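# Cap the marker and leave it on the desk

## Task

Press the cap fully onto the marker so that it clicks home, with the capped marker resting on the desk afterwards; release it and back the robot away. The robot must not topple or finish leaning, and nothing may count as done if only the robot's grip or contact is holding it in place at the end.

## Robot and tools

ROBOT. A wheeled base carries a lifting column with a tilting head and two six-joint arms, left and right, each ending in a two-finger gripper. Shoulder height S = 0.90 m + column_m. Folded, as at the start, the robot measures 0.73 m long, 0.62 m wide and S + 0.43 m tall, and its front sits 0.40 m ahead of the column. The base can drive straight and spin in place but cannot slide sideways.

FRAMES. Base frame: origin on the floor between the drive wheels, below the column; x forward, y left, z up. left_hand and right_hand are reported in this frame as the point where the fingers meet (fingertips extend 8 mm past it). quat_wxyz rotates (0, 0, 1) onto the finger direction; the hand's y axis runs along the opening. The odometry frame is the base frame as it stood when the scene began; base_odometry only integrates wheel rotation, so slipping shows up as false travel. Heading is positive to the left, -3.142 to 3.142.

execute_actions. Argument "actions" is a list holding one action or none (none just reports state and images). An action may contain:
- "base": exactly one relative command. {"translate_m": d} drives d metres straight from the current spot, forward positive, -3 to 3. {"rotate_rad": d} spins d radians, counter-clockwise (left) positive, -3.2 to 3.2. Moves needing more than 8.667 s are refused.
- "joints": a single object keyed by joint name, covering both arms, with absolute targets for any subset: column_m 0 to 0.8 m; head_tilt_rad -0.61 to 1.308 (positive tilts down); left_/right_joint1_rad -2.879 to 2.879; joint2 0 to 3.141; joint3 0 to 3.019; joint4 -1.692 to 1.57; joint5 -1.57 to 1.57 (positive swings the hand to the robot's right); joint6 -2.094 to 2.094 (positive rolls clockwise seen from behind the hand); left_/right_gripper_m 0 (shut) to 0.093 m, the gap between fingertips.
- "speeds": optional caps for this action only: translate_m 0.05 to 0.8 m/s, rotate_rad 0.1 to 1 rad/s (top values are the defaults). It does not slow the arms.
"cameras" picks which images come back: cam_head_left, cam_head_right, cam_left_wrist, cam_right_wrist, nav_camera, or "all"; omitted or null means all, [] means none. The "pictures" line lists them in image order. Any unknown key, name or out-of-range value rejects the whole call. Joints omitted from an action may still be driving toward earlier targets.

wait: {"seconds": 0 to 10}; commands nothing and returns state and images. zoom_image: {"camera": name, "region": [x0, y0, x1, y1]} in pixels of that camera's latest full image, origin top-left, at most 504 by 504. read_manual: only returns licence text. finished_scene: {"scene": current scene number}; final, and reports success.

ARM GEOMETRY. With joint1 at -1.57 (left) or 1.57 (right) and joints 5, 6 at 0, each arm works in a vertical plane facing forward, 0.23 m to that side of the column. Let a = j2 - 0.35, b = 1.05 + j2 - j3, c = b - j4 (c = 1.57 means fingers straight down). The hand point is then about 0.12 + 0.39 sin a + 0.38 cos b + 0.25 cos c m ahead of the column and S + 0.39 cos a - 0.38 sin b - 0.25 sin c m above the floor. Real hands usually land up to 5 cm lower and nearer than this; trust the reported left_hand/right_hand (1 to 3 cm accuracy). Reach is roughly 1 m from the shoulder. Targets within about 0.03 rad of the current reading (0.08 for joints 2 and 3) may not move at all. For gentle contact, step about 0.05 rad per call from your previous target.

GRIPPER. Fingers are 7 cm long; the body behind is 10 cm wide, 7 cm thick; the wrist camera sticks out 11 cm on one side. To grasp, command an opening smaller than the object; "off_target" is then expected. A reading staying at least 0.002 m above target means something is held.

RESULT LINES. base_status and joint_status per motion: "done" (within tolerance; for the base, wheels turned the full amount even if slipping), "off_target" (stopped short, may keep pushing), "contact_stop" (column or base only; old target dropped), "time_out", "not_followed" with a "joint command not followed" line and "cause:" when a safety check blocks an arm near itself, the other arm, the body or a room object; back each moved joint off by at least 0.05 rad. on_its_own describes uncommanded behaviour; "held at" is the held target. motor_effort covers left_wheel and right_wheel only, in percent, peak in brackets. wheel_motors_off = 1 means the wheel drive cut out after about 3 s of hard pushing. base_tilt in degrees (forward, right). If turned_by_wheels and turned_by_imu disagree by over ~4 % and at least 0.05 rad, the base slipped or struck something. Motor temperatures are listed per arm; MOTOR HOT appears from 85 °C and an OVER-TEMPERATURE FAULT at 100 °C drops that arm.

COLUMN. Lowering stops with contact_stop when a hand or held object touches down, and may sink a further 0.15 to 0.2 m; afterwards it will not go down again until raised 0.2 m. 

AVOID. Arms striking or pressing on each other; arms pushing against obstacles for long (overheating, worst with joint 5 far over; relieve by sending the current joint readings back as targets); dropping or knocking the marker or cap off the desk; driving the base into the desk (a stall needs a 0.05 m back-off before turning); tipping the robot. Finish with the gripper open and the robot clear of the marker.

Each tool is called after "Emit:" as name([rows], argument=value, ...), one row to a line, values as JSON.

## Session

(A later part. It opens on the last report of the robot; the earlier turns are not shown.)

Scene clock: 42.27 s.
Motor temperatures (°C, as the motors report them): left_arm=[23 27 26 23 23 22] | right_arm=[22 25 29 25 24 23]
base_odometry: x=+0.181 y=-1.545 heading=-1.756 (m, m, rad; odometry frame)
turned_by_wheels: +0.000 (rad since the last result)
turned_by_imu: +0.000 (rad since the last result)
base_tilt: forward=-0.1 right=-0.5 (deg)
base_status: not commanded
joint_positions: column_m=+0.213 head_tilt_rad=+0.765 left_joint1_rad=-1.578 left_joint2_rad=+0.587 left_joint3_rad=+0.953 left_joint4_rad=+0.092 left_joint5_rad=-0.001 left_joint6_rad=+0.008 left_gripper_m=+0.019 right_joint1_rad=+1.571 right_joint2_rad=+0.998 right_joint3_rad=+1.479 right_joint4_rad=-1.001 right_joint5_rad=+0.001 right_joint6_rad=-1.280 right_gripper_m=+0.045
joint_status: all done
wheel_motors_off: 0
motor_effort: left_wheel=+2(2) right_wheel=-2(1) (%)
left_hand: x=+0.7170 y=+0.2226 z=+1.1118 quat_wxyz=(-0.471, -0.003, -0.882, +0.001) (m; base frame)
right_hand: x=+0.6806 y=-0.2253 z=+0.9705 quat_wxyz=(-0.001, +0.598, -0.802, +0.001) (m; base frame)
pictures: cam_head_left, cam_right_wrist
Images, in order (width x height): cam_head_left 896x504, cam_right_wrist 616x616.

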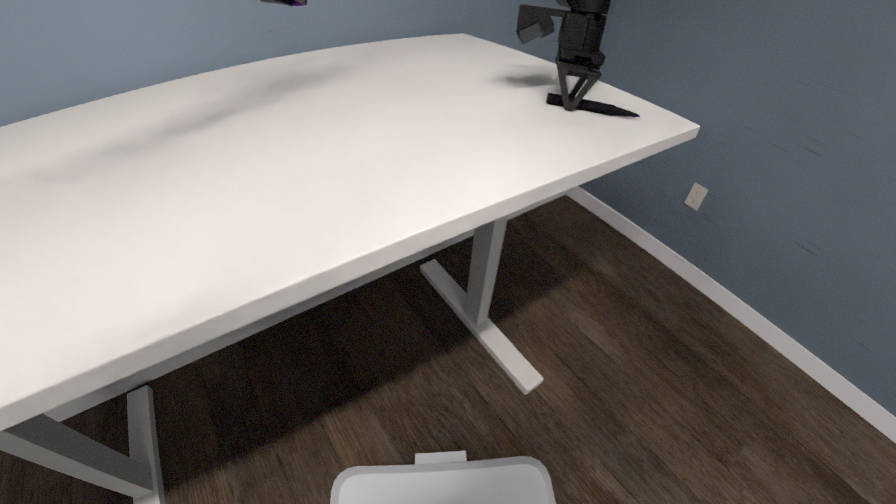

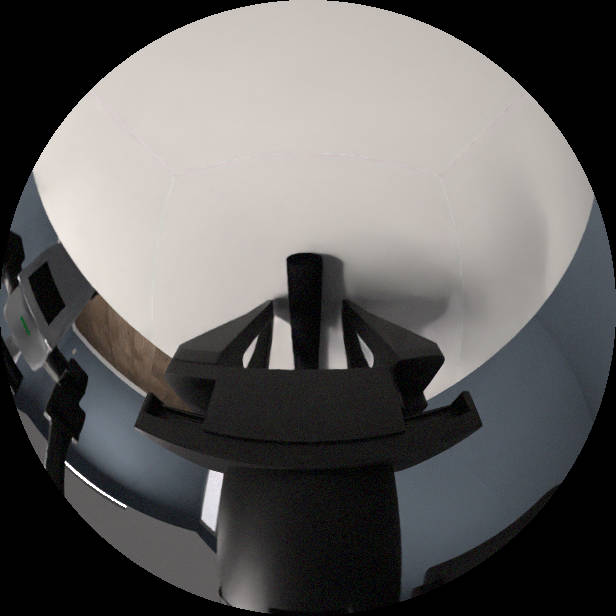

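Emit:
execute_actions([
  {"joints":{"column_m":0.217}},
], cameras=[])

Emit:
execute_actions([
  {"joints":{"right_gripper_m":0}},
], cameras=["cam_right_wrist"])

Emit:
execute_actions([
  {"joints":{"column_m":0.32,"head_tilt_rad":0.55}},
], cameras=[])

Emit:
execute_actions([
  {"joints":{"right_joint2_rad":0.6,"right_joint3_rad":0.95,"right_joint4_rad":0.75,"right_joint6_rad":0,"left_joint2_rad":1.03,"left_joint3_rad":1.1,"left_joint4_rad":0.69}},
], cameras=["cam_head_left","cam_left_wrist"])

Scene clock: 45.30 s.
Motor temperatures (°C, as the motors report them): left_arm=[23 27 26 23 23 22] | right_arm=[22 25 29 25 24 23]
base_odometry: x=+0.181 y=-1.545 heading=-1.756 (m, m, rad; odometry frame)
turned_by_wheels: +0.000 (rad since the last result)
turned_by_imu: +0.001 (rad since the last result)
base_tilt: forward=-0.1 right=-0.4 (deg)
base_status: not commanded
joint_positions: column_m=+0.217 head_tilt_rad=+0.765 left_joint1_rad=-1.578 left_joint2_rad=+0.587 left_joint3_rad=+0.953 left_joint4_rad=+0.092 left_joint5_rad=-0.001 left_joint6_rad=+0.008 left_gripper_m=+0.019 right_joint1_rad=+1.571 right_joint2_rad=+0.998 right_joint3_rad=+1.479 right_joint4_rad=-1.001 right_joint5_rad=+0.001 right_joint6_rad=-1.280 right_gripper_m=+0.045
joint_status: all done
wheel_motors_off: 0
motor_effort: left_wheel=+3(3) right_wheel=-2(2) (%)
left_hand: x=+0.7170 y=+0.2226 z=+1.1156 quat_wxyz=(-0.471, -0.003, -0.882, +0.001) (m; base frame)
right_hand: x=+0.6806 y=-0.2253 z=+0.9745 quat_wxyz=(-0.002, +0.598, -0.802, +0.001) (m; base frame)
pictures: none
No camera images: the call's "cameras" was empty. Leave "cameras" out to get every camera's image.

Scene clock: 45.97 s.
Motor temperatures (°C, as the motors report them): left_arm=[23 27 26 23 23 22] | right_arm=[22 25 29 25 24 23]
base_odometry: x=+0.181 y=-1.545 heading=-1.756 (m, m, rad; odometry frame)
turned_by_wheels: +0.000 (rad since the last result)
turned_by_imu: +0.000 (rad since the last result)
base_tilt: forward=-0.2 right=-0.5 (deg)
base_status: not commanded
joint_positions: column_m=+0.217 head_tilt_rad=+0.765 left_joint1_rad=-1.578 left_joint2_rad=+0.587 left_joint3_rad=+0.953 left_joint4_rad=+0.092 left_joint5_rad=-0.001 left_joint6_rad=+0.008 left_gripper_m=+0.019 right_joint1_rad=+1.571 right_joint2_rad=+0.998 right_joint3_rad=+1.479 right_joint4_rad=-1.001 right_joint5_rad=+0.001 right_joint6_rad=-1.280 right_gripper_m=+0.017
joint_status: right_gripper_m off_target (ended at +0.017, target +0.000)
wheel_motors_off: 0
motor_effort: left_wheel=+2(3) right_wheel=-2(2) (%)
left_hand: x=+0.7170 y=+0.2226 z=+1.1156 quat_wxyz=(-0.471, -0.003, -0.882, +0.001) (m; base frame)
right_hand: x=+0.6806 y=-0.2253 z=+0.9745 quat_wxyz=(-0.002, +0.598, -0.802, +0.001) (m; base frame)
pictures: cam_right_wrist
Images, in order (width x height): cam_right_wrist 616x616.

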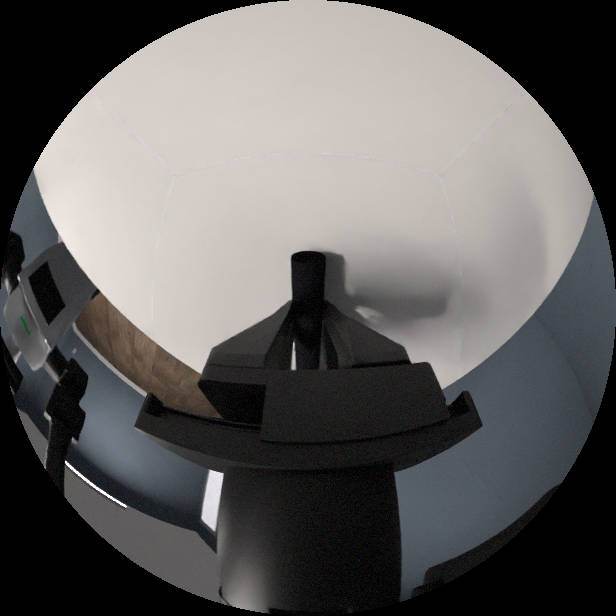

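Scene clock: 47.90 s.
Motor temperatures (°C, as the motors report them): left_arm=[23 27 26 23 23 22] | right_arm=[22 25 29 25 24 23]
base_odometry: x=+0.181 y=-1.545 heading=-1.756 (m, m, rad; odometry frame)
turned_by_wheels: +0.000 (rad since the last result)
turned_by_imu: +0.001 (rad since the last result)
base_tilt: forward=-0.1 right=-0.5 (deg)
base_status: not commanded
joint_positions: column_m=+0.320 head_tilt_rad=+0.568 left_joint1_rad=-1.578 left_joint2_rad=+0.587 left_joint3_rad=+0.953 left_joint4_rad=+0.092 left_joint5_rad=-0.001 left_joint6_rad=+0.008 left_gripper_m=+0.019 right_joint1_rad=+1.571 right_joint2_rad=+0.998 right_joint3_rad=+1.479 right_joint4_rad=-1.001 right_joint5_rad=+0.001 right_joint6_rad=-1.280 right_gripper_m=+0.017
joint_status: all done
wheel_motors_off: 0
motor_effort: left_wheel=+2(3) right_wheel=-3(1) (%)
left_hand: x=+0.7170 y=+0.2226 z=+1.2186 quat_wxyz=(-0.471, -0.003, -0.882, +0.001) (m; base frame)
right_hand: x=+0.6806 y=-0.2253 z=+1.0775 quat_wxyz=(-0.002, +0.598, -0.802, +0.001) (m; base frame)
pictures: none
No camera images: the call's "cameras" was empty. Leave "cameras" out to get every camera's image.

Scene clock: 49.70 s.
Motor temperatures (°C, as the motors report them): left_arm=[23 27 26 23 23 22] | right_arm=[22 25 29 25 24 23]
base_odometry: x=+0.181 y=-1.545 heading=-1.756 (m, m, rad; odometry frame)
turned_by_wheels: +0.000 (rad since the last result)
turned_by_imu: +0.001 (rad since the last result)
base_tilt: forward=-0.1 right=-0.5 (deg)
base_status: not commanded
joint_positions: column_m=+0.320 head_tilt_rad=+0.568 left_joint1_rad=-1.578 left_joint2_rad=+1.044 left_joint3_rad=+1.084 left_joint4_rad=+0.671 left_joint5_rad=-0.001 left_joint6_rad=+0.008 left_gripper_m=+0.019 right_joint1_rad=+1.571 right_joint2_rad=+0.592 right_joint3_rad=+0.941 right_joint4_rad=+0.735 right_joint5_rad=+0.001 right_joint6_rad=-0.011 right_gripper_m=+0.017
joint_status: all done
wheel_motors_off: 0
motor_effort: left_wheel=+3(4) right_wheel=-2(3) (%)
left_hand: x=+0.8073 y=+0.2216 z=+1.1126 quat_wxyz=(-0.579, -0.003, -0.815, +0.001) (m; base frame)
right_hand: x=+0.7559 y=-0.2254 z=+1.3587 quat_wxyz=(-0.720, +0.003, -0.694, +0.004) (m; base frame)
pictures: cam_head_left, cam_left_wrist
Images, in order (width x height): cam_head_left 896x504, cam_left_wrist 616x616.

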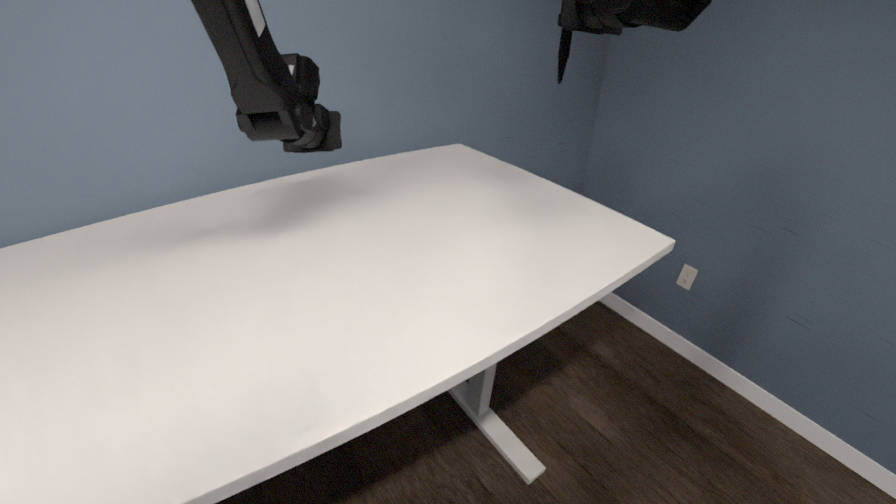

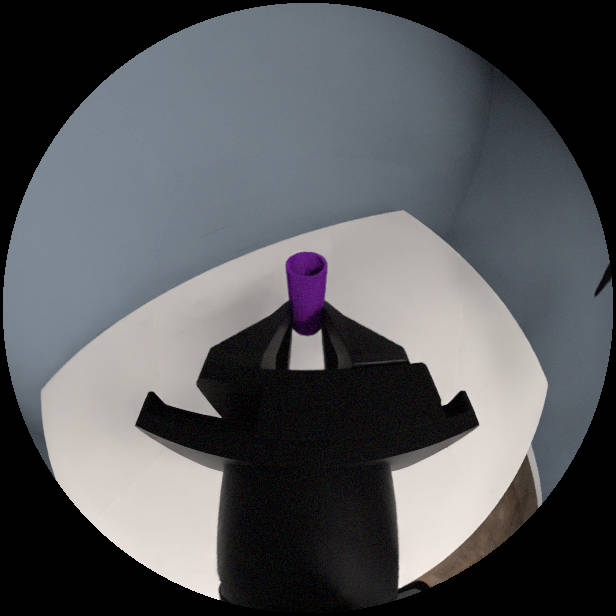

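Emit:
execute_actions(actions=[])

Scene clock: 53.60 s.
Motor temperatures (°C, as the motors report them): left_arm=[23 27 26 23 23 22] | right_arm=[22 25 29 25 24 23]
base_odometry: x=+0.181 y=-1.545 heading=-1.756 (m, m, rad; odometry frame)
turned_by_wheels: +0.000 (rad since the last result)
turned_by_imu: +0.001 (rad since the last result)
base_tilt: forward=-0.1 right=-0.4 (deg)
base_status: not commanded
joint_positions: column_m=+0.320 head_tilt_rad=+0.568 left_joint1_rad=-1.578 left_joint2_rad=+1.044 left_joint3_rad=+1.084 left_joint4_rad=+0.671 left_joint5_rad=-0.001 left_joint6_rad=+0.008 left_gripper_m=+0.019 right_joint1_rad=+1.571 right_joint2_rad=+0.592 right_joint3_rad=+0.941 right_joint4_rad=+0.735 right_joint5_rad=+0.001 right_joint6_rad=-0.011 right_gripper_m=+0.017
joint_status: all done
wheel_motors_off: 0
motor_effort: left_wheel=+3(4) right_wheel=-3(3) (%)
left_hand: x=+0.8073 y=+0.2216 z=+1.1126 quat_wxyz=(-0.579, -0.003, -0.815, +0.001) (m; base frame)
right_hand: x=+0.7559 y=-0.2254 z=+1.3587 quat_wxyz=(-0.720, +0.003, -0.694, +0.004) (m; base frame)
pictures: cam_head_left, cam_head_right, cam_left_wrist, cam_right_wrist, nav_camera
Images, in order (width x height): cam_head_left 896x504, cam_head_right 896x504, cam_left_wrist 616x616, cam_right_wrist 616x616, nav_camera 896x504.

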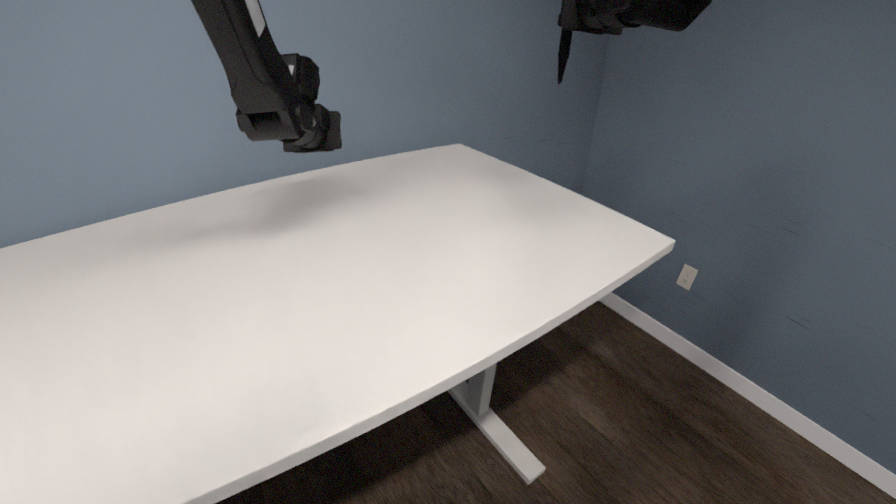

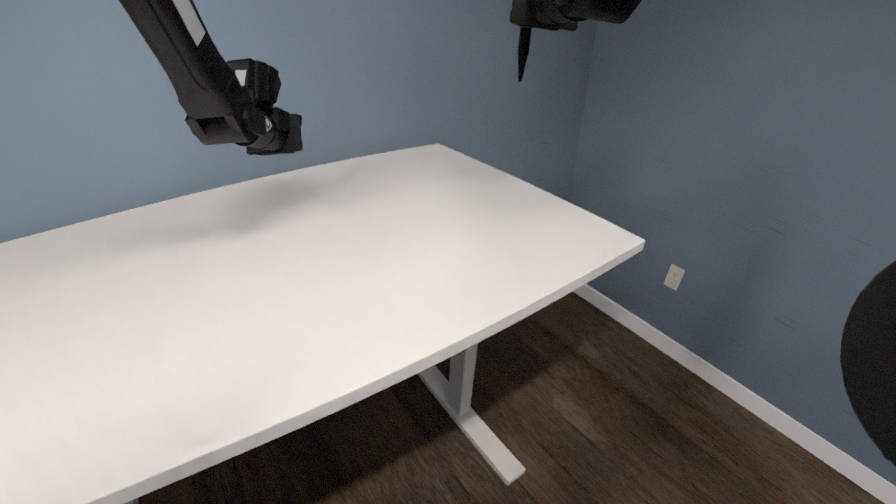

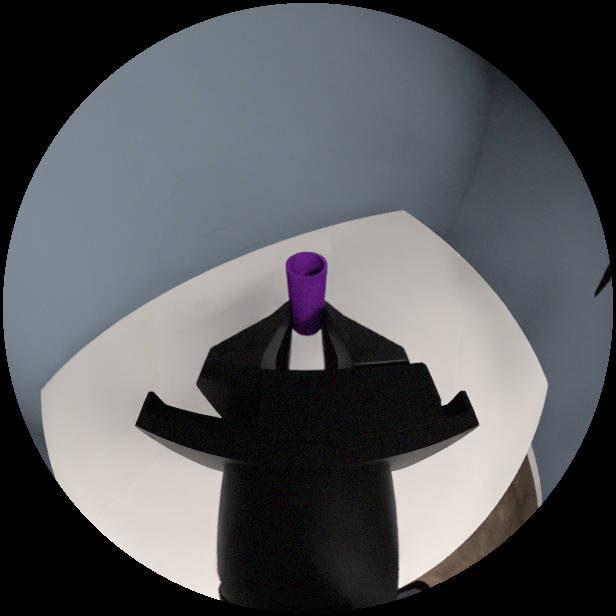

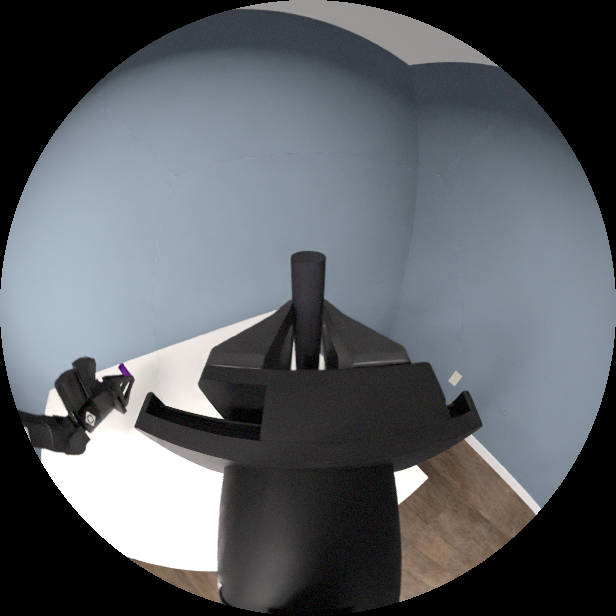

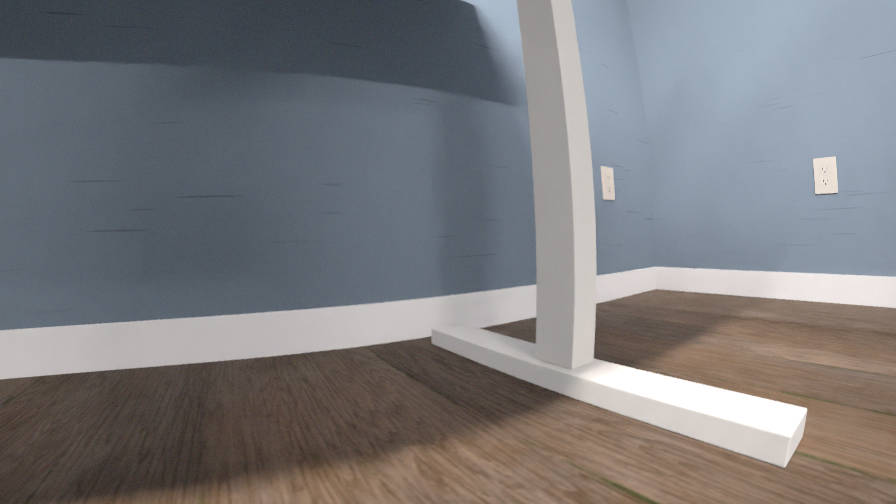

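Emit:
execute_actions([
  {"base":{"translate_m":-0.1},"joints":{"column_m":0.21,"left_joint4_rad":0.72}},
], cameras=["cam_head_left","cam_left_wrist"])

Emit:
execute_actions([
  {"joints":{"column_m":0.198}},
], cameras=["cam_head_left"])

Scene clock: 56.63 s.
Motor temperatures (°C, as the motors report them): left_arm=[23 27 26 23 23 22] | right_arm=[22 25 29 26 24 23]
base_odometry: x=+0.199 y=-1.446 heading=-1.756 (m, m, rad; odometry frame)
turned_by_wheels: +0.001 (rad since the last result)
turned_by_imu: +0.001 (rad since the last result)
base_tilt: forward=-0.1 right=-0.5 (deg)
base_status: done
joint_positions: column_m=+0.210 head_tilt_rad=+0.567 left_joint1_rad=-1.578 left_joint2_rad=+1.044 left_joint3_rad=+1.084 left_joint4_rad=+0.703 left_joint5_rad=-0.001 left_joint6_rad=+0.008 left_gripper_m=+0.019 right_joint1_rad=+1.571 right_joint2_rad=+0.592 right_joint3_rad=+0.940 right_joint4_rad=+0.735 right_joint5_rad=+0.001 right_joint6_rad=-0.011 right_gripper_m=+0.017
joint_status: all done
wheel_motors_off: 0
motor_effort: left_wheel=+0(47) right_wheel=-2(32) (%)
left_hand: x=+0.8098 y=+0.2217 z=+1.0102 quat_wxyz=(-0.592, -0.003, -0.806, +0.001) (m; base frame)
right_hand: x=+0.7559 y=-0.2254 z=+1.2486 quat_wxyz=(-0.720, +0.003, -0.694, +0.004) (m; base frame)
pictures: cam_head_left, cam_left_wrist
Images, in order (width x height): cam_head_left 896x504, cam_left_wrist 616x616.

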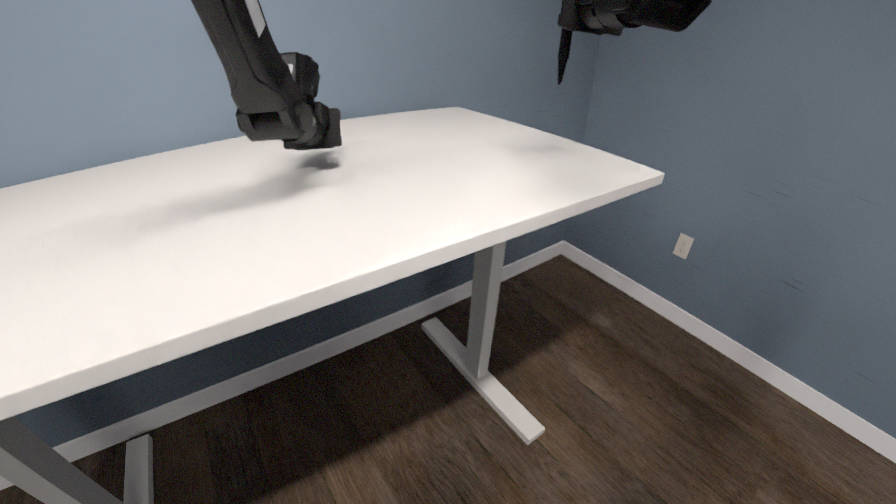

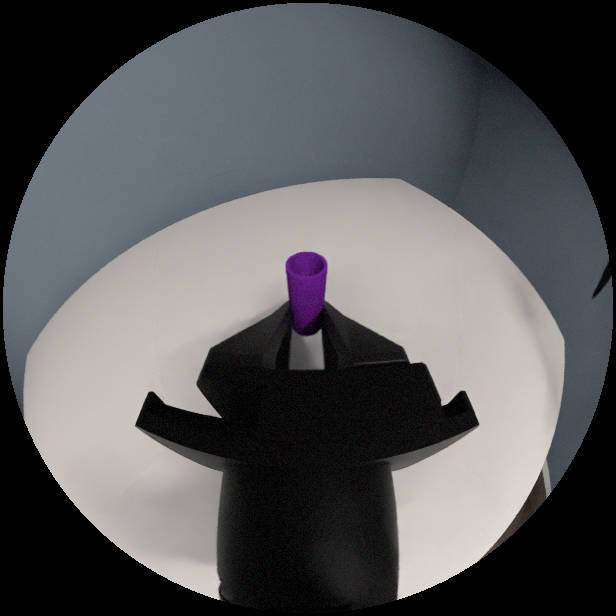

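Scene clock: 57.37 s.
Motor temperatures (°C, as the motors report them): left_arm=[23 27 26 23 23 22] | right_arm=[22 25 29 26 24 23]
base_odometry: x=+0.199 y=-1.446 heading=-1.756 (m, m, rad; odometry frame)
turned_by_wheels: +0.000 (rad since the last result)
turned_by_imu: +0.000 (rad since the last result)
base_tilt: forward=-0.2 right=-0.4 (deg)
base_status: not commanded
joint_positions: column_m=+0.198 head_tilt_rad=+0.567 left_joint1_rad=-1.578 left_joint2_rad=+1.044 left_joint3_rad=+1.084 left_joint4_rad=+0.703 left_joint5_rad=-0.001 left_joint6_rad=+0.008 left_gripper_m=+0.019 right_joint1_rad=+1.571 right_joint2_rad=+0.592 right_joint3_rad=+0.940 right_joint4_rad=+0.735 right_joint5_rad=+0.001 right_joint6_rad=-0.011 right_gripper_m=+0.017
joint_status: all done
wheel_motors_off: 0
motor_effort: left_wheel=+0(0) right_wheel=-3(1) (%)
left_hand: x=+0.8098 y=+0.2217 z=+0.9985 quat_wxyz=(-0.592, -0.003, -0.806, +0.001) (m; base frame)
right_hand: x=+0.7559 y=-0.2254 z=+1.2364 quat_wxyz=(-0.720, +0.003, -0.694, +0.004) (m; base frame)
pictures: cam_head_left
Images, in order (width x height): cam_head_left 896x504.

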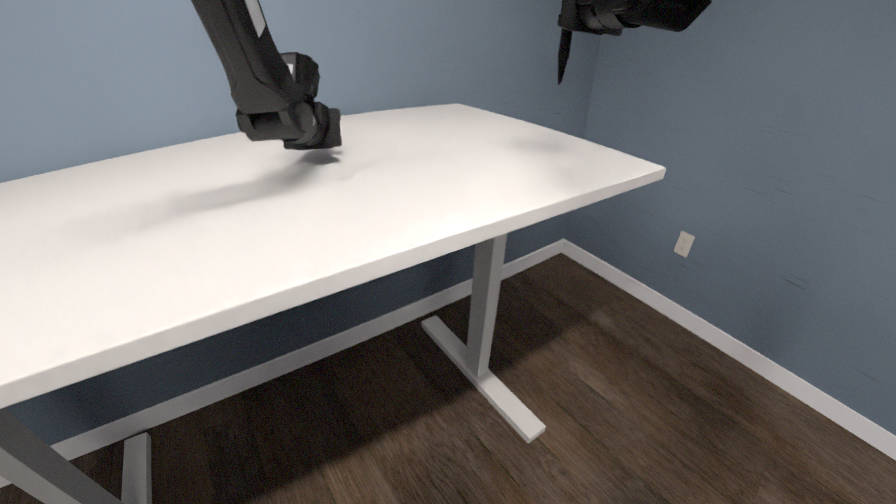

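Emit:
execute_actions([
  {"joints":{"column_m":0.188}},
], cameras=["cam_head_left"])

Scene clock: 58.73 s.
Motor temperatures (°C, as the motors report them): left_arm=[23 27 26 23 23 22] | right_arm=[22 25 29 26 24 23]
base_odometry: x=+0.199 y=-1.446 heading=-1.756 (m, m, rad; odometry frame)
turned_by_wheels: +0.000 (rad since the last result)
turned_by_imu: +0.000 (rad since the last result)
base_tilt: forward=-0.1 right=-0.5 (deg)
base_status: not commanded
joint_positions: column_m=+0.188 head_tilt_rad=+0.567 left_joint1_rad=-1.578 left_joint2_rad=+1.044 left_joint3_rad=+1.084 left_joint4_rad=+0.703 left_joint5_rad=-0.001 left_joint6_rad=+0.008 left_gripper_m=+0.019 right_joint1_rad=+1.571 right_joint2_rad=+0.592 right_joint3_rad=+0.940 right_joint4_rad=+0.735 right_joint5_rad=+0.001 right_joint6_rad=-0.011 right_gripper_m=+0.017
joint_status: all done
wheel_motors_off: 0
motor_effort: left_wheel=+0(0) right_wheel=-2(2) (%)
left_hand: x=+0.8098 y=+0.2217 z=+0.9884 quat_wxyz=(-0.592, -0.003, -0.806, +0.001) (m; base frame)
right_hand: x=+0.7559 y=-0.2254 z=+1.2264 quat_wxyz=(-0.720, +0.003, -0.694, +0.004) (m; base frame)
pictures: cam_head_left
Images, in order (width x height): cam_head_left 896x504.

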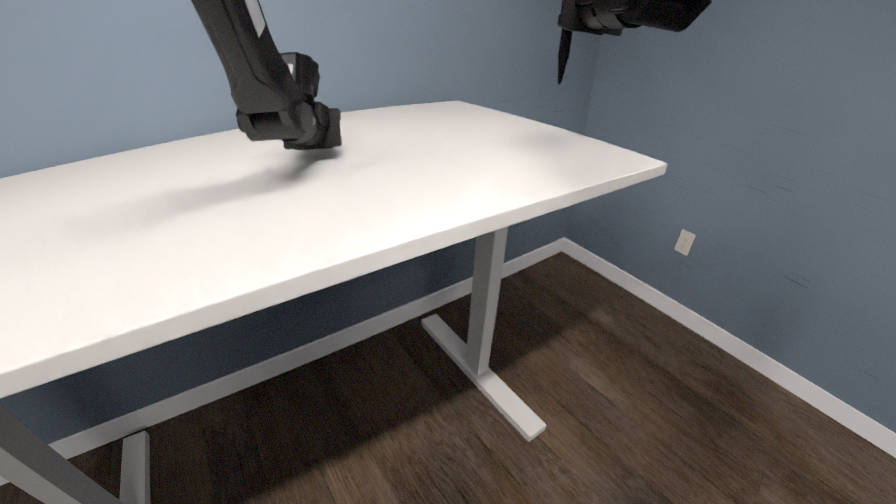

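Emit:
execute_actions([
  {"joints":{"column_m":0.18}},
], cameras=["cam_head_left","cam_right_wrist"])

Emit:
zoom_image(camera="cam_right_wrist", region=[40,300,200,440])

Scene clock: 60.33 s.
Motor temperatures (°C, as the motors report them): left_arm=[23 27 26 23 23 22] | right_arm=[22 25 29 26 24 23]
base_odometry: x=+0.199 y=-1.446 heading=-1.756 (m, m, rad; odometry frame)
turned_by_wheels: +0.000 (rad since the last result)
turned_by_imu: +0.001 (rad since the last result)
base_tilt: forward=-0.1 right=-0.5 (deg)
base_status: not commanded
joint_positions: column_m=+0.180 head_tilt_rad=+0.567 left_joint1_rad=-1.578 left_joint2_rad=+1.044 left_joint3_rad=+1.084 left_joint4_rad=+0.703 left_joint5_rad=-0.001 left_joint6_rad=+0.008 left_gripper_m=+0.019 right_joint1_rad=+1.571 right_joint2_rad=+0.592 right_joint3_rad=+0.940 right_joint4_rad=+0.735 right_joint5_rad=+0.001 right_joint6_rad=-0.011 right_gripper_m=+0.017
joint_status: all done
wheel_motors_off: 0
motor_effort: left_wheel=+0(0) right_wheel=-1(2) (%)
left_hand: x=+0.8098 y=+0.2217 z=+0.9805 quat_wxyz=(-0.592, -0.003, -0.806, +0.001) (m; base frame)
right_hand: x=+0.7559 y=-0.2254 z=+1.2184 quat_wxyz=(-0.720, +0.003, -0.694, +0.004) (m; base frame)
pictures: cam_head_left, cam_right_wrist
Images, in order (width x height): cam_head_left 896x504, cam_right_wrist 616x616.

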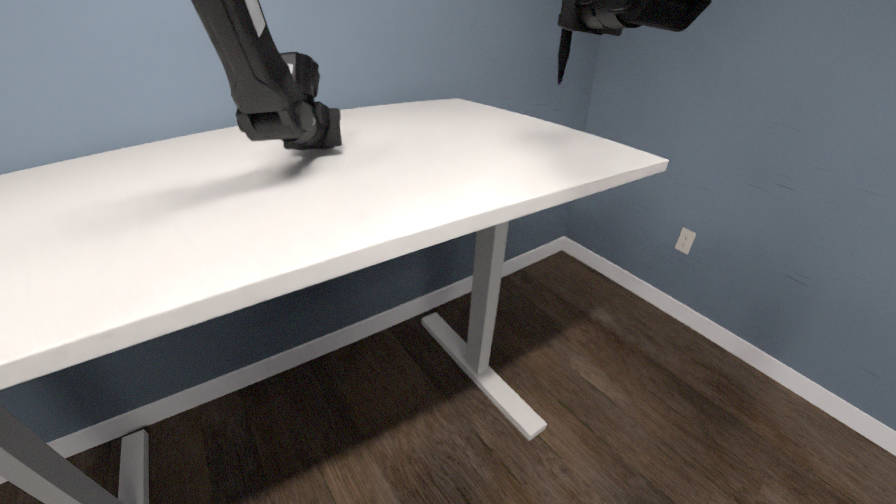

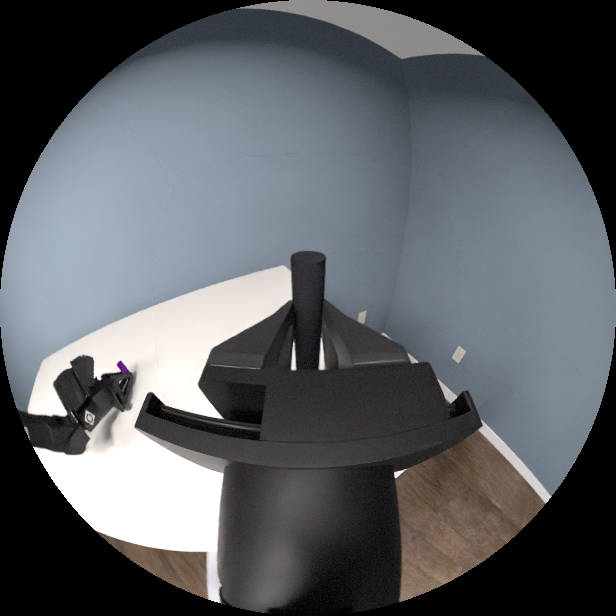

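Region (40, 300, 200, 440) of cam_right_wrist's 616x616 image, scaled by 3.150, with more detail than that image has; it fills the top 441 rows of this view, and the rest is white.

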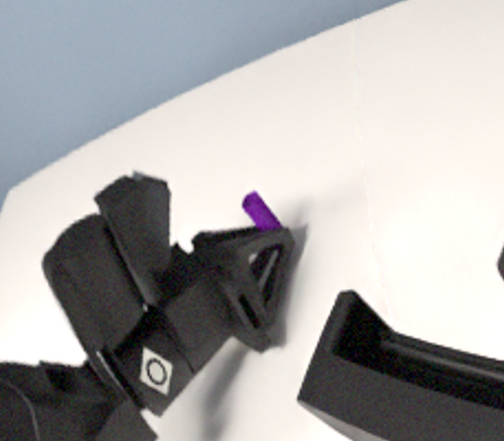

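Emit:
execute_actions([
  {"joints":{"column_m":0.174}},
], cameras=["cam_left_wrist"])

Scene clock: 61.67 s.
Motor temperatures (°C, as the motors report them): left_arm=[23 27 26 23 23 22] | right_arm=[22 25 29 26 24 23]
base_odometry: x=+0.199 y=-1.446 heading=-1.756 (m, m, rad; odometry frame)
turned_by_wheels: +0.000 (rad since the last result)
turned_by_imu: +0.000 (rad since the last result)
base_tilt: forward=-0.1 right=-0.5 (deg)
base_status: not commanded
joint_positions: column_m=+0.174 head_tilt_rad=+0.567 left_joint1_rad=-1.578 left_joint2_rad=+1.044 left_joint3_rad=+1.084 left_joint4_rad=+0.703 left_joint5_rad=-0.001 left_joint6_rad=+0.008 left_gripper_m=+0.019 right_joint1_rad=+1.571 right_joint2_rad=+0.592 right_joint3_rad=+0.940 right_joint4_rad=+0.735 right_joint5_rad=+0.001 right_joint6_rad=-0.011 right_gripper_m=+0.017
joint_status: all done
wheel_motors_off: 0
motor_effort: left_wheel=+0(0) right_wheel=-2(2) (%)
left_hand: x=+0.8098 y=+0.2217 z=+0.9745 quat_wxyz=(-0.592, -0.003, -0.806, +0.001) (m; base frame)
right_hand: x=+0.7559 y=-0.2254 z=+1.2124 quat_wxyz=(-0.720, +0.003, -0.694, +0.004) (m; base frame)
pictures: cam_left_wrist
Images, in order (width x height): cam_left_wrist 616x616.

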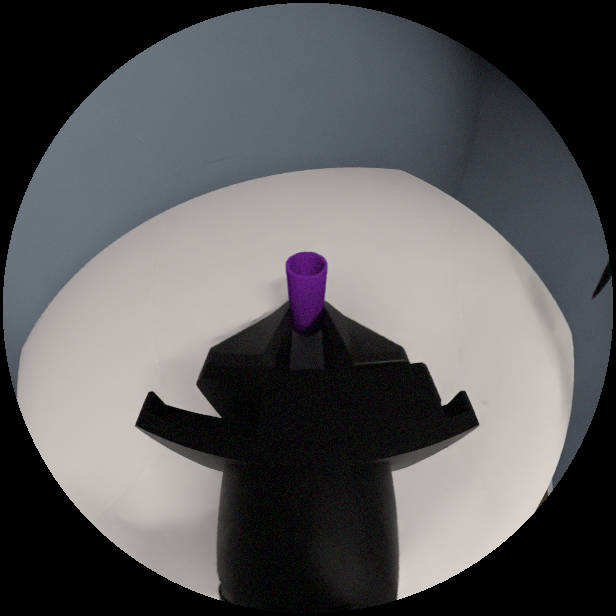

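Emit:
execute_actions([
  {"joints":{"column_m":0.168}},
], cameras=["cam_left_wrist","cam_head_left"])

Scene clock: 62.97 s.
Motor temperatures (°C, as the motors report them): left_arm=[23 27 26 23 23 22] | right_arm=[22 25 29 26 24 23]
base_odometry: x=+0.199 y=-1.446 heading=-1.756 (m, m, rad; odometry frame)
turned_by_wheels: +0.000 (rad since the last result)
turned_by_imu: +0.000 (rad since the last result)
base_tilt: forward=-0.2 right=-0.5 (deg)
base_status: not commanded
joint_positions: column_m=+0.168 head_tilt_rad=+0.567 left_joint1_rad=-1.578 left_joint2_rad=+1.039 left_joint3_rad=+1.084 left_joint4_rad=+0.707 left_joint5_rad=-0.001 left_joint6_rad=+0.008 left_gripper_m=+0.019 right_joint1_rad=+1.571 right_joint2_rad=+0.592 right_joint3_rad=+0.940 right_joint4_rad=+0.735 right_joint5_rad=+0.001 right_joint6_rad=-0.011 right_gripper_m=+0.017
joint_status: all done
wheel_motors_off: 0
motor_effort: left_wheel=+0(0) right_wheel=+0(3) (%)
left_hand: x=+0.8106 y=+0.2217 z=+0.9729 quat_wxyz=(-0.595, -0.003, -0.803, +0.000) (m; base frame)
right_hand: x=+0.7559 y=-0.2254 z=+1.2064 quat_wxyz=(-0.720, +0.003, -0.694, +0.004) (m; base frame)
pictures: cam_head_left, cam_left_wrist
Images, in order (width x height): cam_head_left 896x504, cam_left_wrist 616x616.

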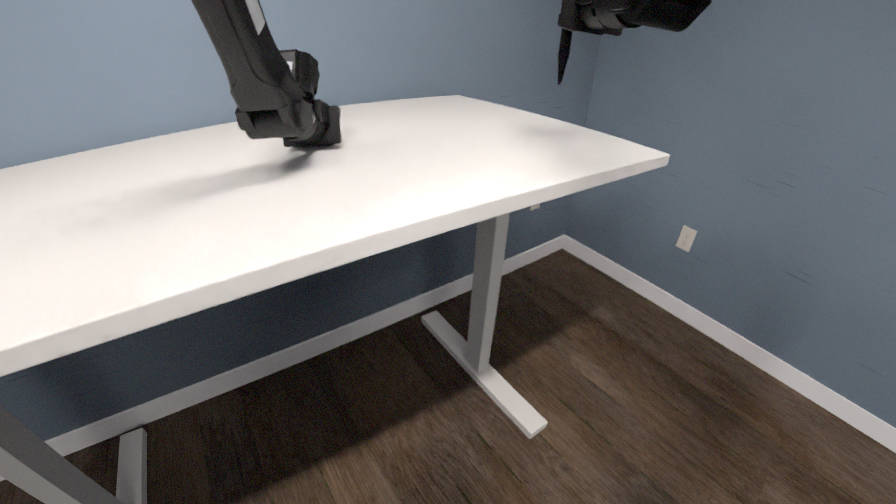

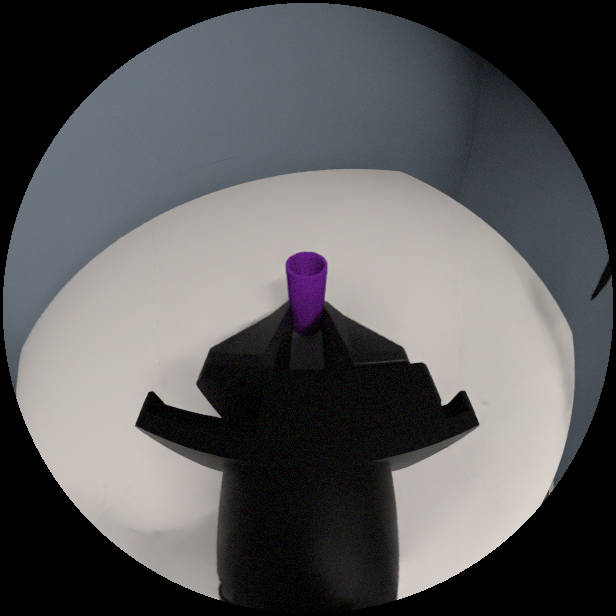

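Emit:
execute_actions([
  {"joints":{"left_gripper_m":0.06}},
], cameras=["cam_left_wrist"])

Emit:
execute_actions([
  {"joints":{"column_m":0.36}},
], cameras=["cam_head_left"])

Scene clock: 64.53 s.
Motor temperatures (°C, as the motors report them): left_arm=[23 27 26 23 23 22] | right_arm=[22 25 29 26 24 23]
base_odometry: x=+0.199 y=-1.446 heading=-1.756 (m, m, rad; odometry frame)
turned_by_wheels: +0.000 (rad since the last result)
turned_by_imu: +0.000 (rad since the last result)
base_tilt: forward=-0.1 right=-0.5 (deg)
base_status: not commanded
joint_positions: column_m=+0.168 head_tilt_rad=+0.567 left_joint1_rad=-1.578 left_joint2_rad=+1.038 left_joint3_rad=+1.084 left_joint4_rad=+0.708 left_joint5_rad=-0.001 left_joint6_rad=+0.008 left_gripper_m=+0.060 right_joint1_rad=+1.571 right_joint2_rad=+0.592 right_joint3_rad=+0.940 right_joint4_rad=+0.735 right_joint5_rad=+0.001 right_joint6_rad=-0.011 right_gripper_m=+0.017
joint_status: all done
wheel_motors_off: 0
motor_effort: left_wheel=+0(0) right_wheel=+0(3) (%)
left_hand: x=+0.8107 y=+0.2217 z=+0.9733 quat_wxyz=(-0.596, -0.003, -0.803, +0.000) (m; base frame)
right_hand: x=+0.7559 y=-0.2254 z=+1.2064 quat_wxyz=(-0.720, +0.003, -0.694, +0.004) (m; base frame)
pictures: cam_left_wrist
Images, in order (width x height): cam_left_wrist 616x616.

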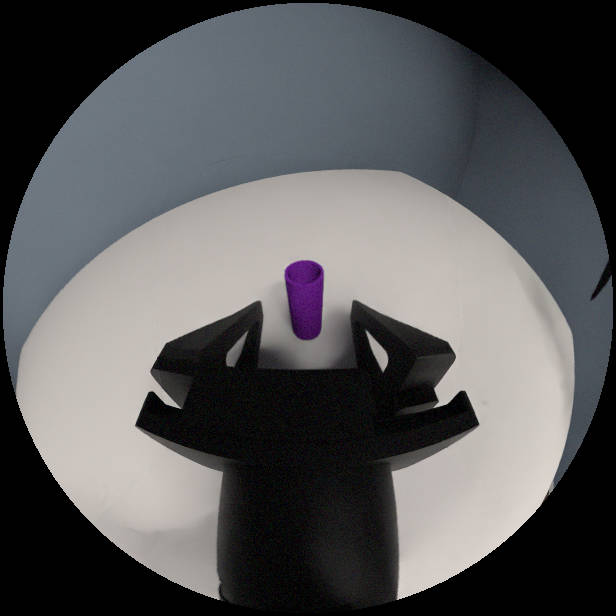

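Scene clock: 67.63 s.
Motor temperatures (°C, as the motors report them): left_arm=[23 28 26 23 23 22] | right_arm=[22 25 29 26 24 23]
base_odometry: x=+0.199 y=-1.446 heading=-1.756 (m, m, rad; odometry frame)
turned_by_wheels: +0.000 (rad since the last result)
turned_by_imu: +0.001 (rad since the last result)
base_tilt: forward=-0.2 right=-0.5 (deg)
base_status: not commanded
joint_positions: column_m=+0.360 head_tilt_rad=+0.567 left_joint1_rad=-1.578 left_joint2_rad=+1.038 left_joint3_rad=+1.084 left_joint4_rad=+0.708 left_joint5_rad=-0.001 left_joint6_rad=+0.008 left_gripper_m=+0.060 right_joint1_rad=+1.571 right_joint2_rad=+0.592 right_joint3_rad=+0.940 right_joint4_rad=+0.735 right_joint5_rad=+0.001 right_joint6_rad=-0.011 right_gripper_m=+0.017
joint_status: all done
wheel_motors_off: 0
motor_effort: left_wheel=+0(0) right_wheel=-2(2) (%)
left_hand: x=+0.8107 y=+0.2217 z=+1.1651 quat_wxyz=(-0.596, -0.003, -0.803, +0.000) (m; base frame)
right_hand: x=+0.7559 y=-0.2254 z=+1.3982 quat_wxyz=(-0.720, +0.003, -0.694, +0.004) (m; base frame)
pictures: cam_head_left
Images, in order (width x height): cam_head_left 896x504.

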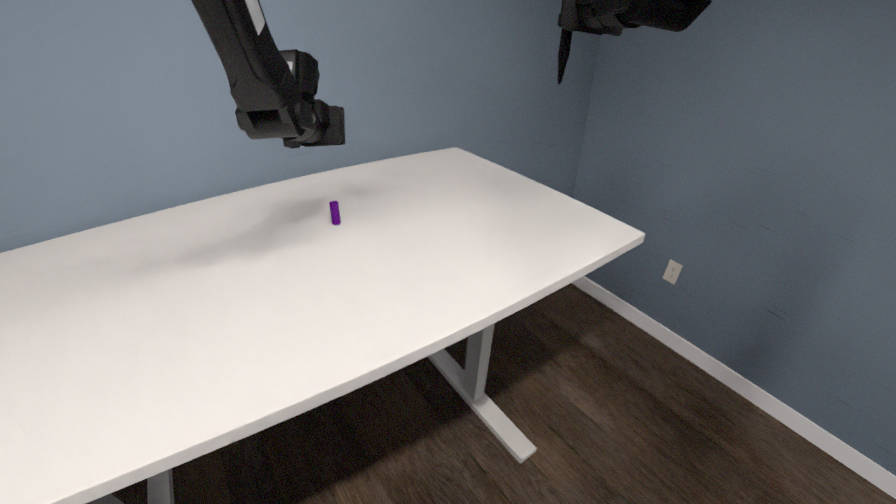

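Emit:
execute_actions([
  {"base":{"rotate_rad":0.555},"joints":{"right_joint2_rad":1.03,"right_joint3_rad":1.1,"right_joint4_rad":1.02,"left_joint4_rad":0.95,"left_joint5_rad":1.0,"left_gripper_m":0.09,"head_tilt_rad":0.5}},
], cameras=["cam_head_left"])

Emit:
execute_actions([
  {"joints":{"left_joint6_rad":-1.57,"column_m":0.3}},
], cameras=["cam_head_left","cam_left_wrist"])

Scene clock: 71.47 s.
Motor temperatures (°C, as the motors report them): left_arm=[23 28 26 23 23 22] | right_arm=[22 25 29 26 24 23]
base_odometry: x=+0.199 y=-1.446 heading=-1.202 (m, m, rad; odometry frame)
turned_by_wheels: +0.554 (rad since the last result)
turned_by_imu: +0.559 (rad since the last result)
base_tilt: forward=-0.2 right=-0.5 (deg)
base_status: done
joint_positions: column_m=+0.360 head_tilt_rad=+0.518 left_joint1_rad=-1.578 left_joint2_rad=+1.038 left_joint3_rad=+1.084 left_joint4_rad=+0.932 left_joint5_rad=+0.997 left_joint6_rad=+0.008 left_gripper_m=+0.090 right_joint1_rad=+1.571 right_joint2_rad=+1.053 right_joint3_rad=+1.088 right_joint4_rad=+1.006 right_joint5_rad=+0.001 right_joint6_rad=-0.011 right_gripper_m=+0.017
joint_status: all done
wheel_motors_off: 0
motor_effort: left_wheel=-2(25) right_wheel=+3(52) (%)
left_hand: x=+0.7418 y=+0.0778 z=+1.2256 quat_wxyz=(-0.601, -0.328, -0.639, +0.350) (m; base frame)
right_hand: x=+0.8221 y=-0.2253 z=+1.2285 quat_wxyz=(-0.704, +0.004, -0.710, +0.004) (m; base frame)
pictures: cam_head_left
Images, in order (width x height): cam_head_left 896x504.

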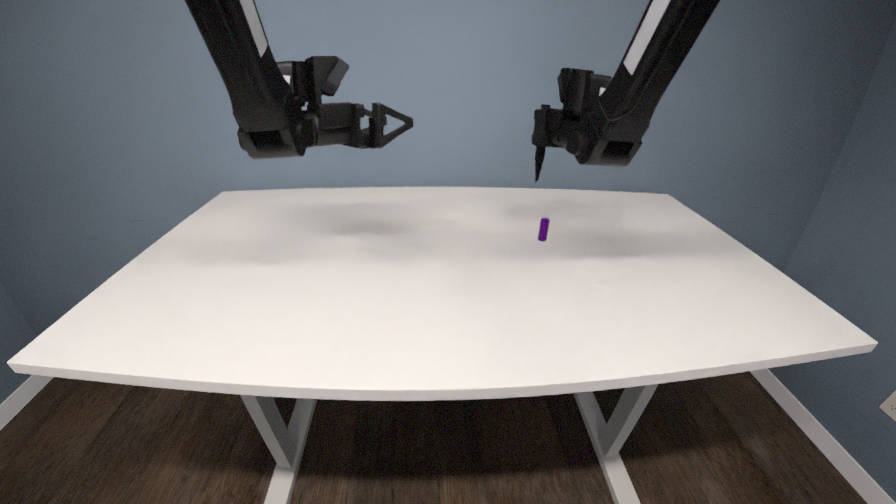

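Scene clock: 73.20 s.
Motor temperatures (°C, as the motors report them): left_arm=[23 28 26 23 23 22] | right_arm=[22 25 29 26 24 23]
base_odometry: x=+0.199 y=-1.446 heading=-1.202 (m, m, rad; odometry frame)
turned_by_wheels: +0.000 (rad since the last result)
turned_by_imu: +0.000 (rad since the last result)
base_tilt: forward=-0.1 right=-0.5 (deg)
base_status: not commanded
joint_positions: column_m=+0.300 head_tilt_rad=+0.518 left_joint1_rad=-1.578 left_joint2_rad=+1.038 left_joint3_rad=+1.084 left_joint4_rad=+0.932 left_joint5_rad=+0.997 left_joint6_rad=-1.562 left_gripper_m=+0.090 right_joint1_rad=+1.571 right_joint2_rad=+1.051 right_joint3_rad=+1.088 right_joint4_rad=+1.006 right_joint5_rad=+0.001 right_joint6_rad=-0.011 right_gripper_m=+0.017
joint_status: all done
wheel_motors_off: 0
motor_effort: left_wheel=-4(4) right_wheel=+5(4) (%)
left_hand: x=+0.7418 y=+0.0778 z=+1.1658 quat_wxyz=(-0.178, +0.220, -0.684, +0.672) (m; base frame)
right_hand: x=+0.8222 y=-0.2253 z=+1.1700 quat_wxyz=(-0.705, +0.004, -0.709, +0.004) (m; base frame)
pictures: cam_head_left, cam_left_wrist
Images, in order (width x height): cam_head_left 896x504, cam_left_wrist 616x616.

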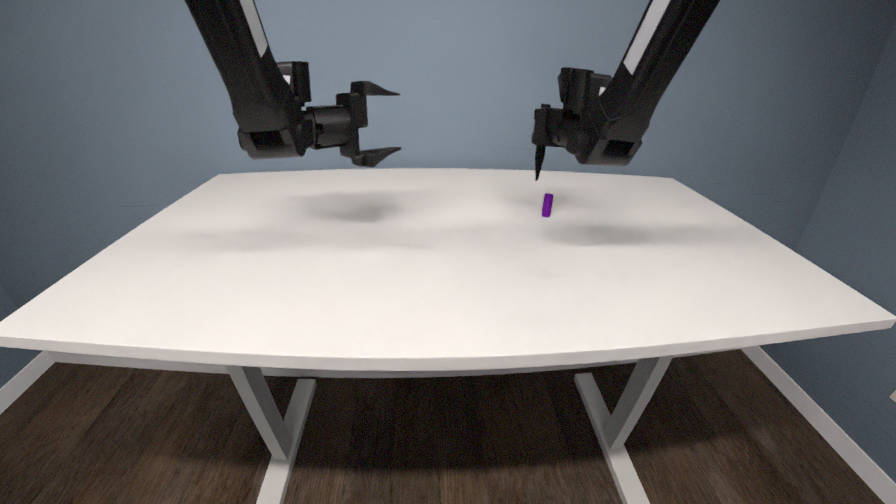

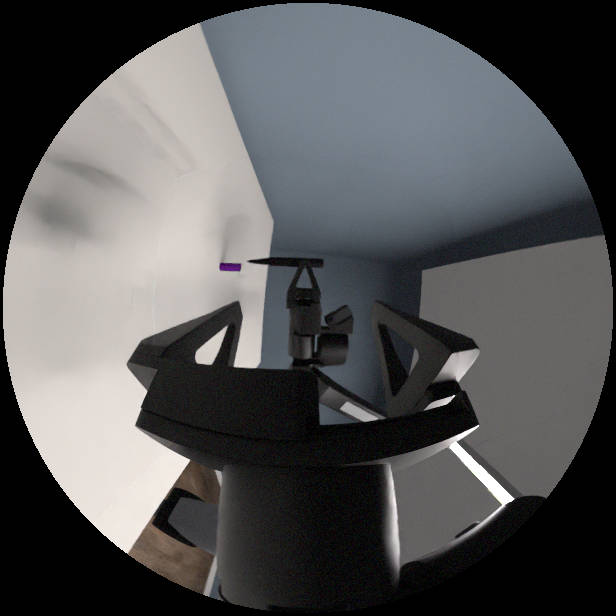

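Emit:
zoom_image(camera="cam_left_wrist", region=[205,235,335,295])

Emit:
zoom_image(camera="cam_head_left", region=[480,95,610,225])

Region (205, 235, 335, 295) of cam_left_wrist's 616x616 image, scaled by 3.877, with more detail than that image has; it fills the top 233 rows of this view, and the rest is white.

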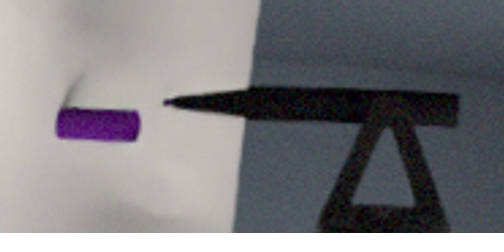

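Region (480, 95, 610, 225) of cam_head_left's 896x504 image, scaled by 3.877, with more detail than that image has.

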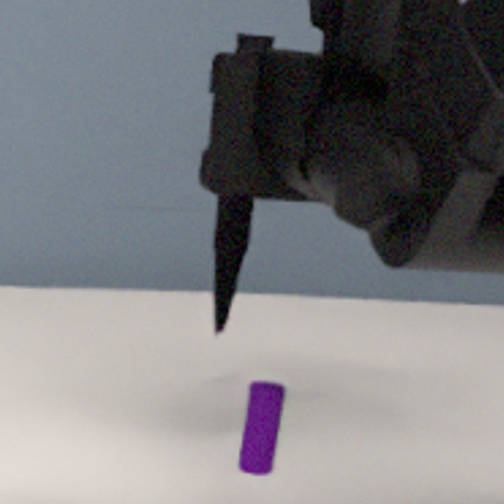

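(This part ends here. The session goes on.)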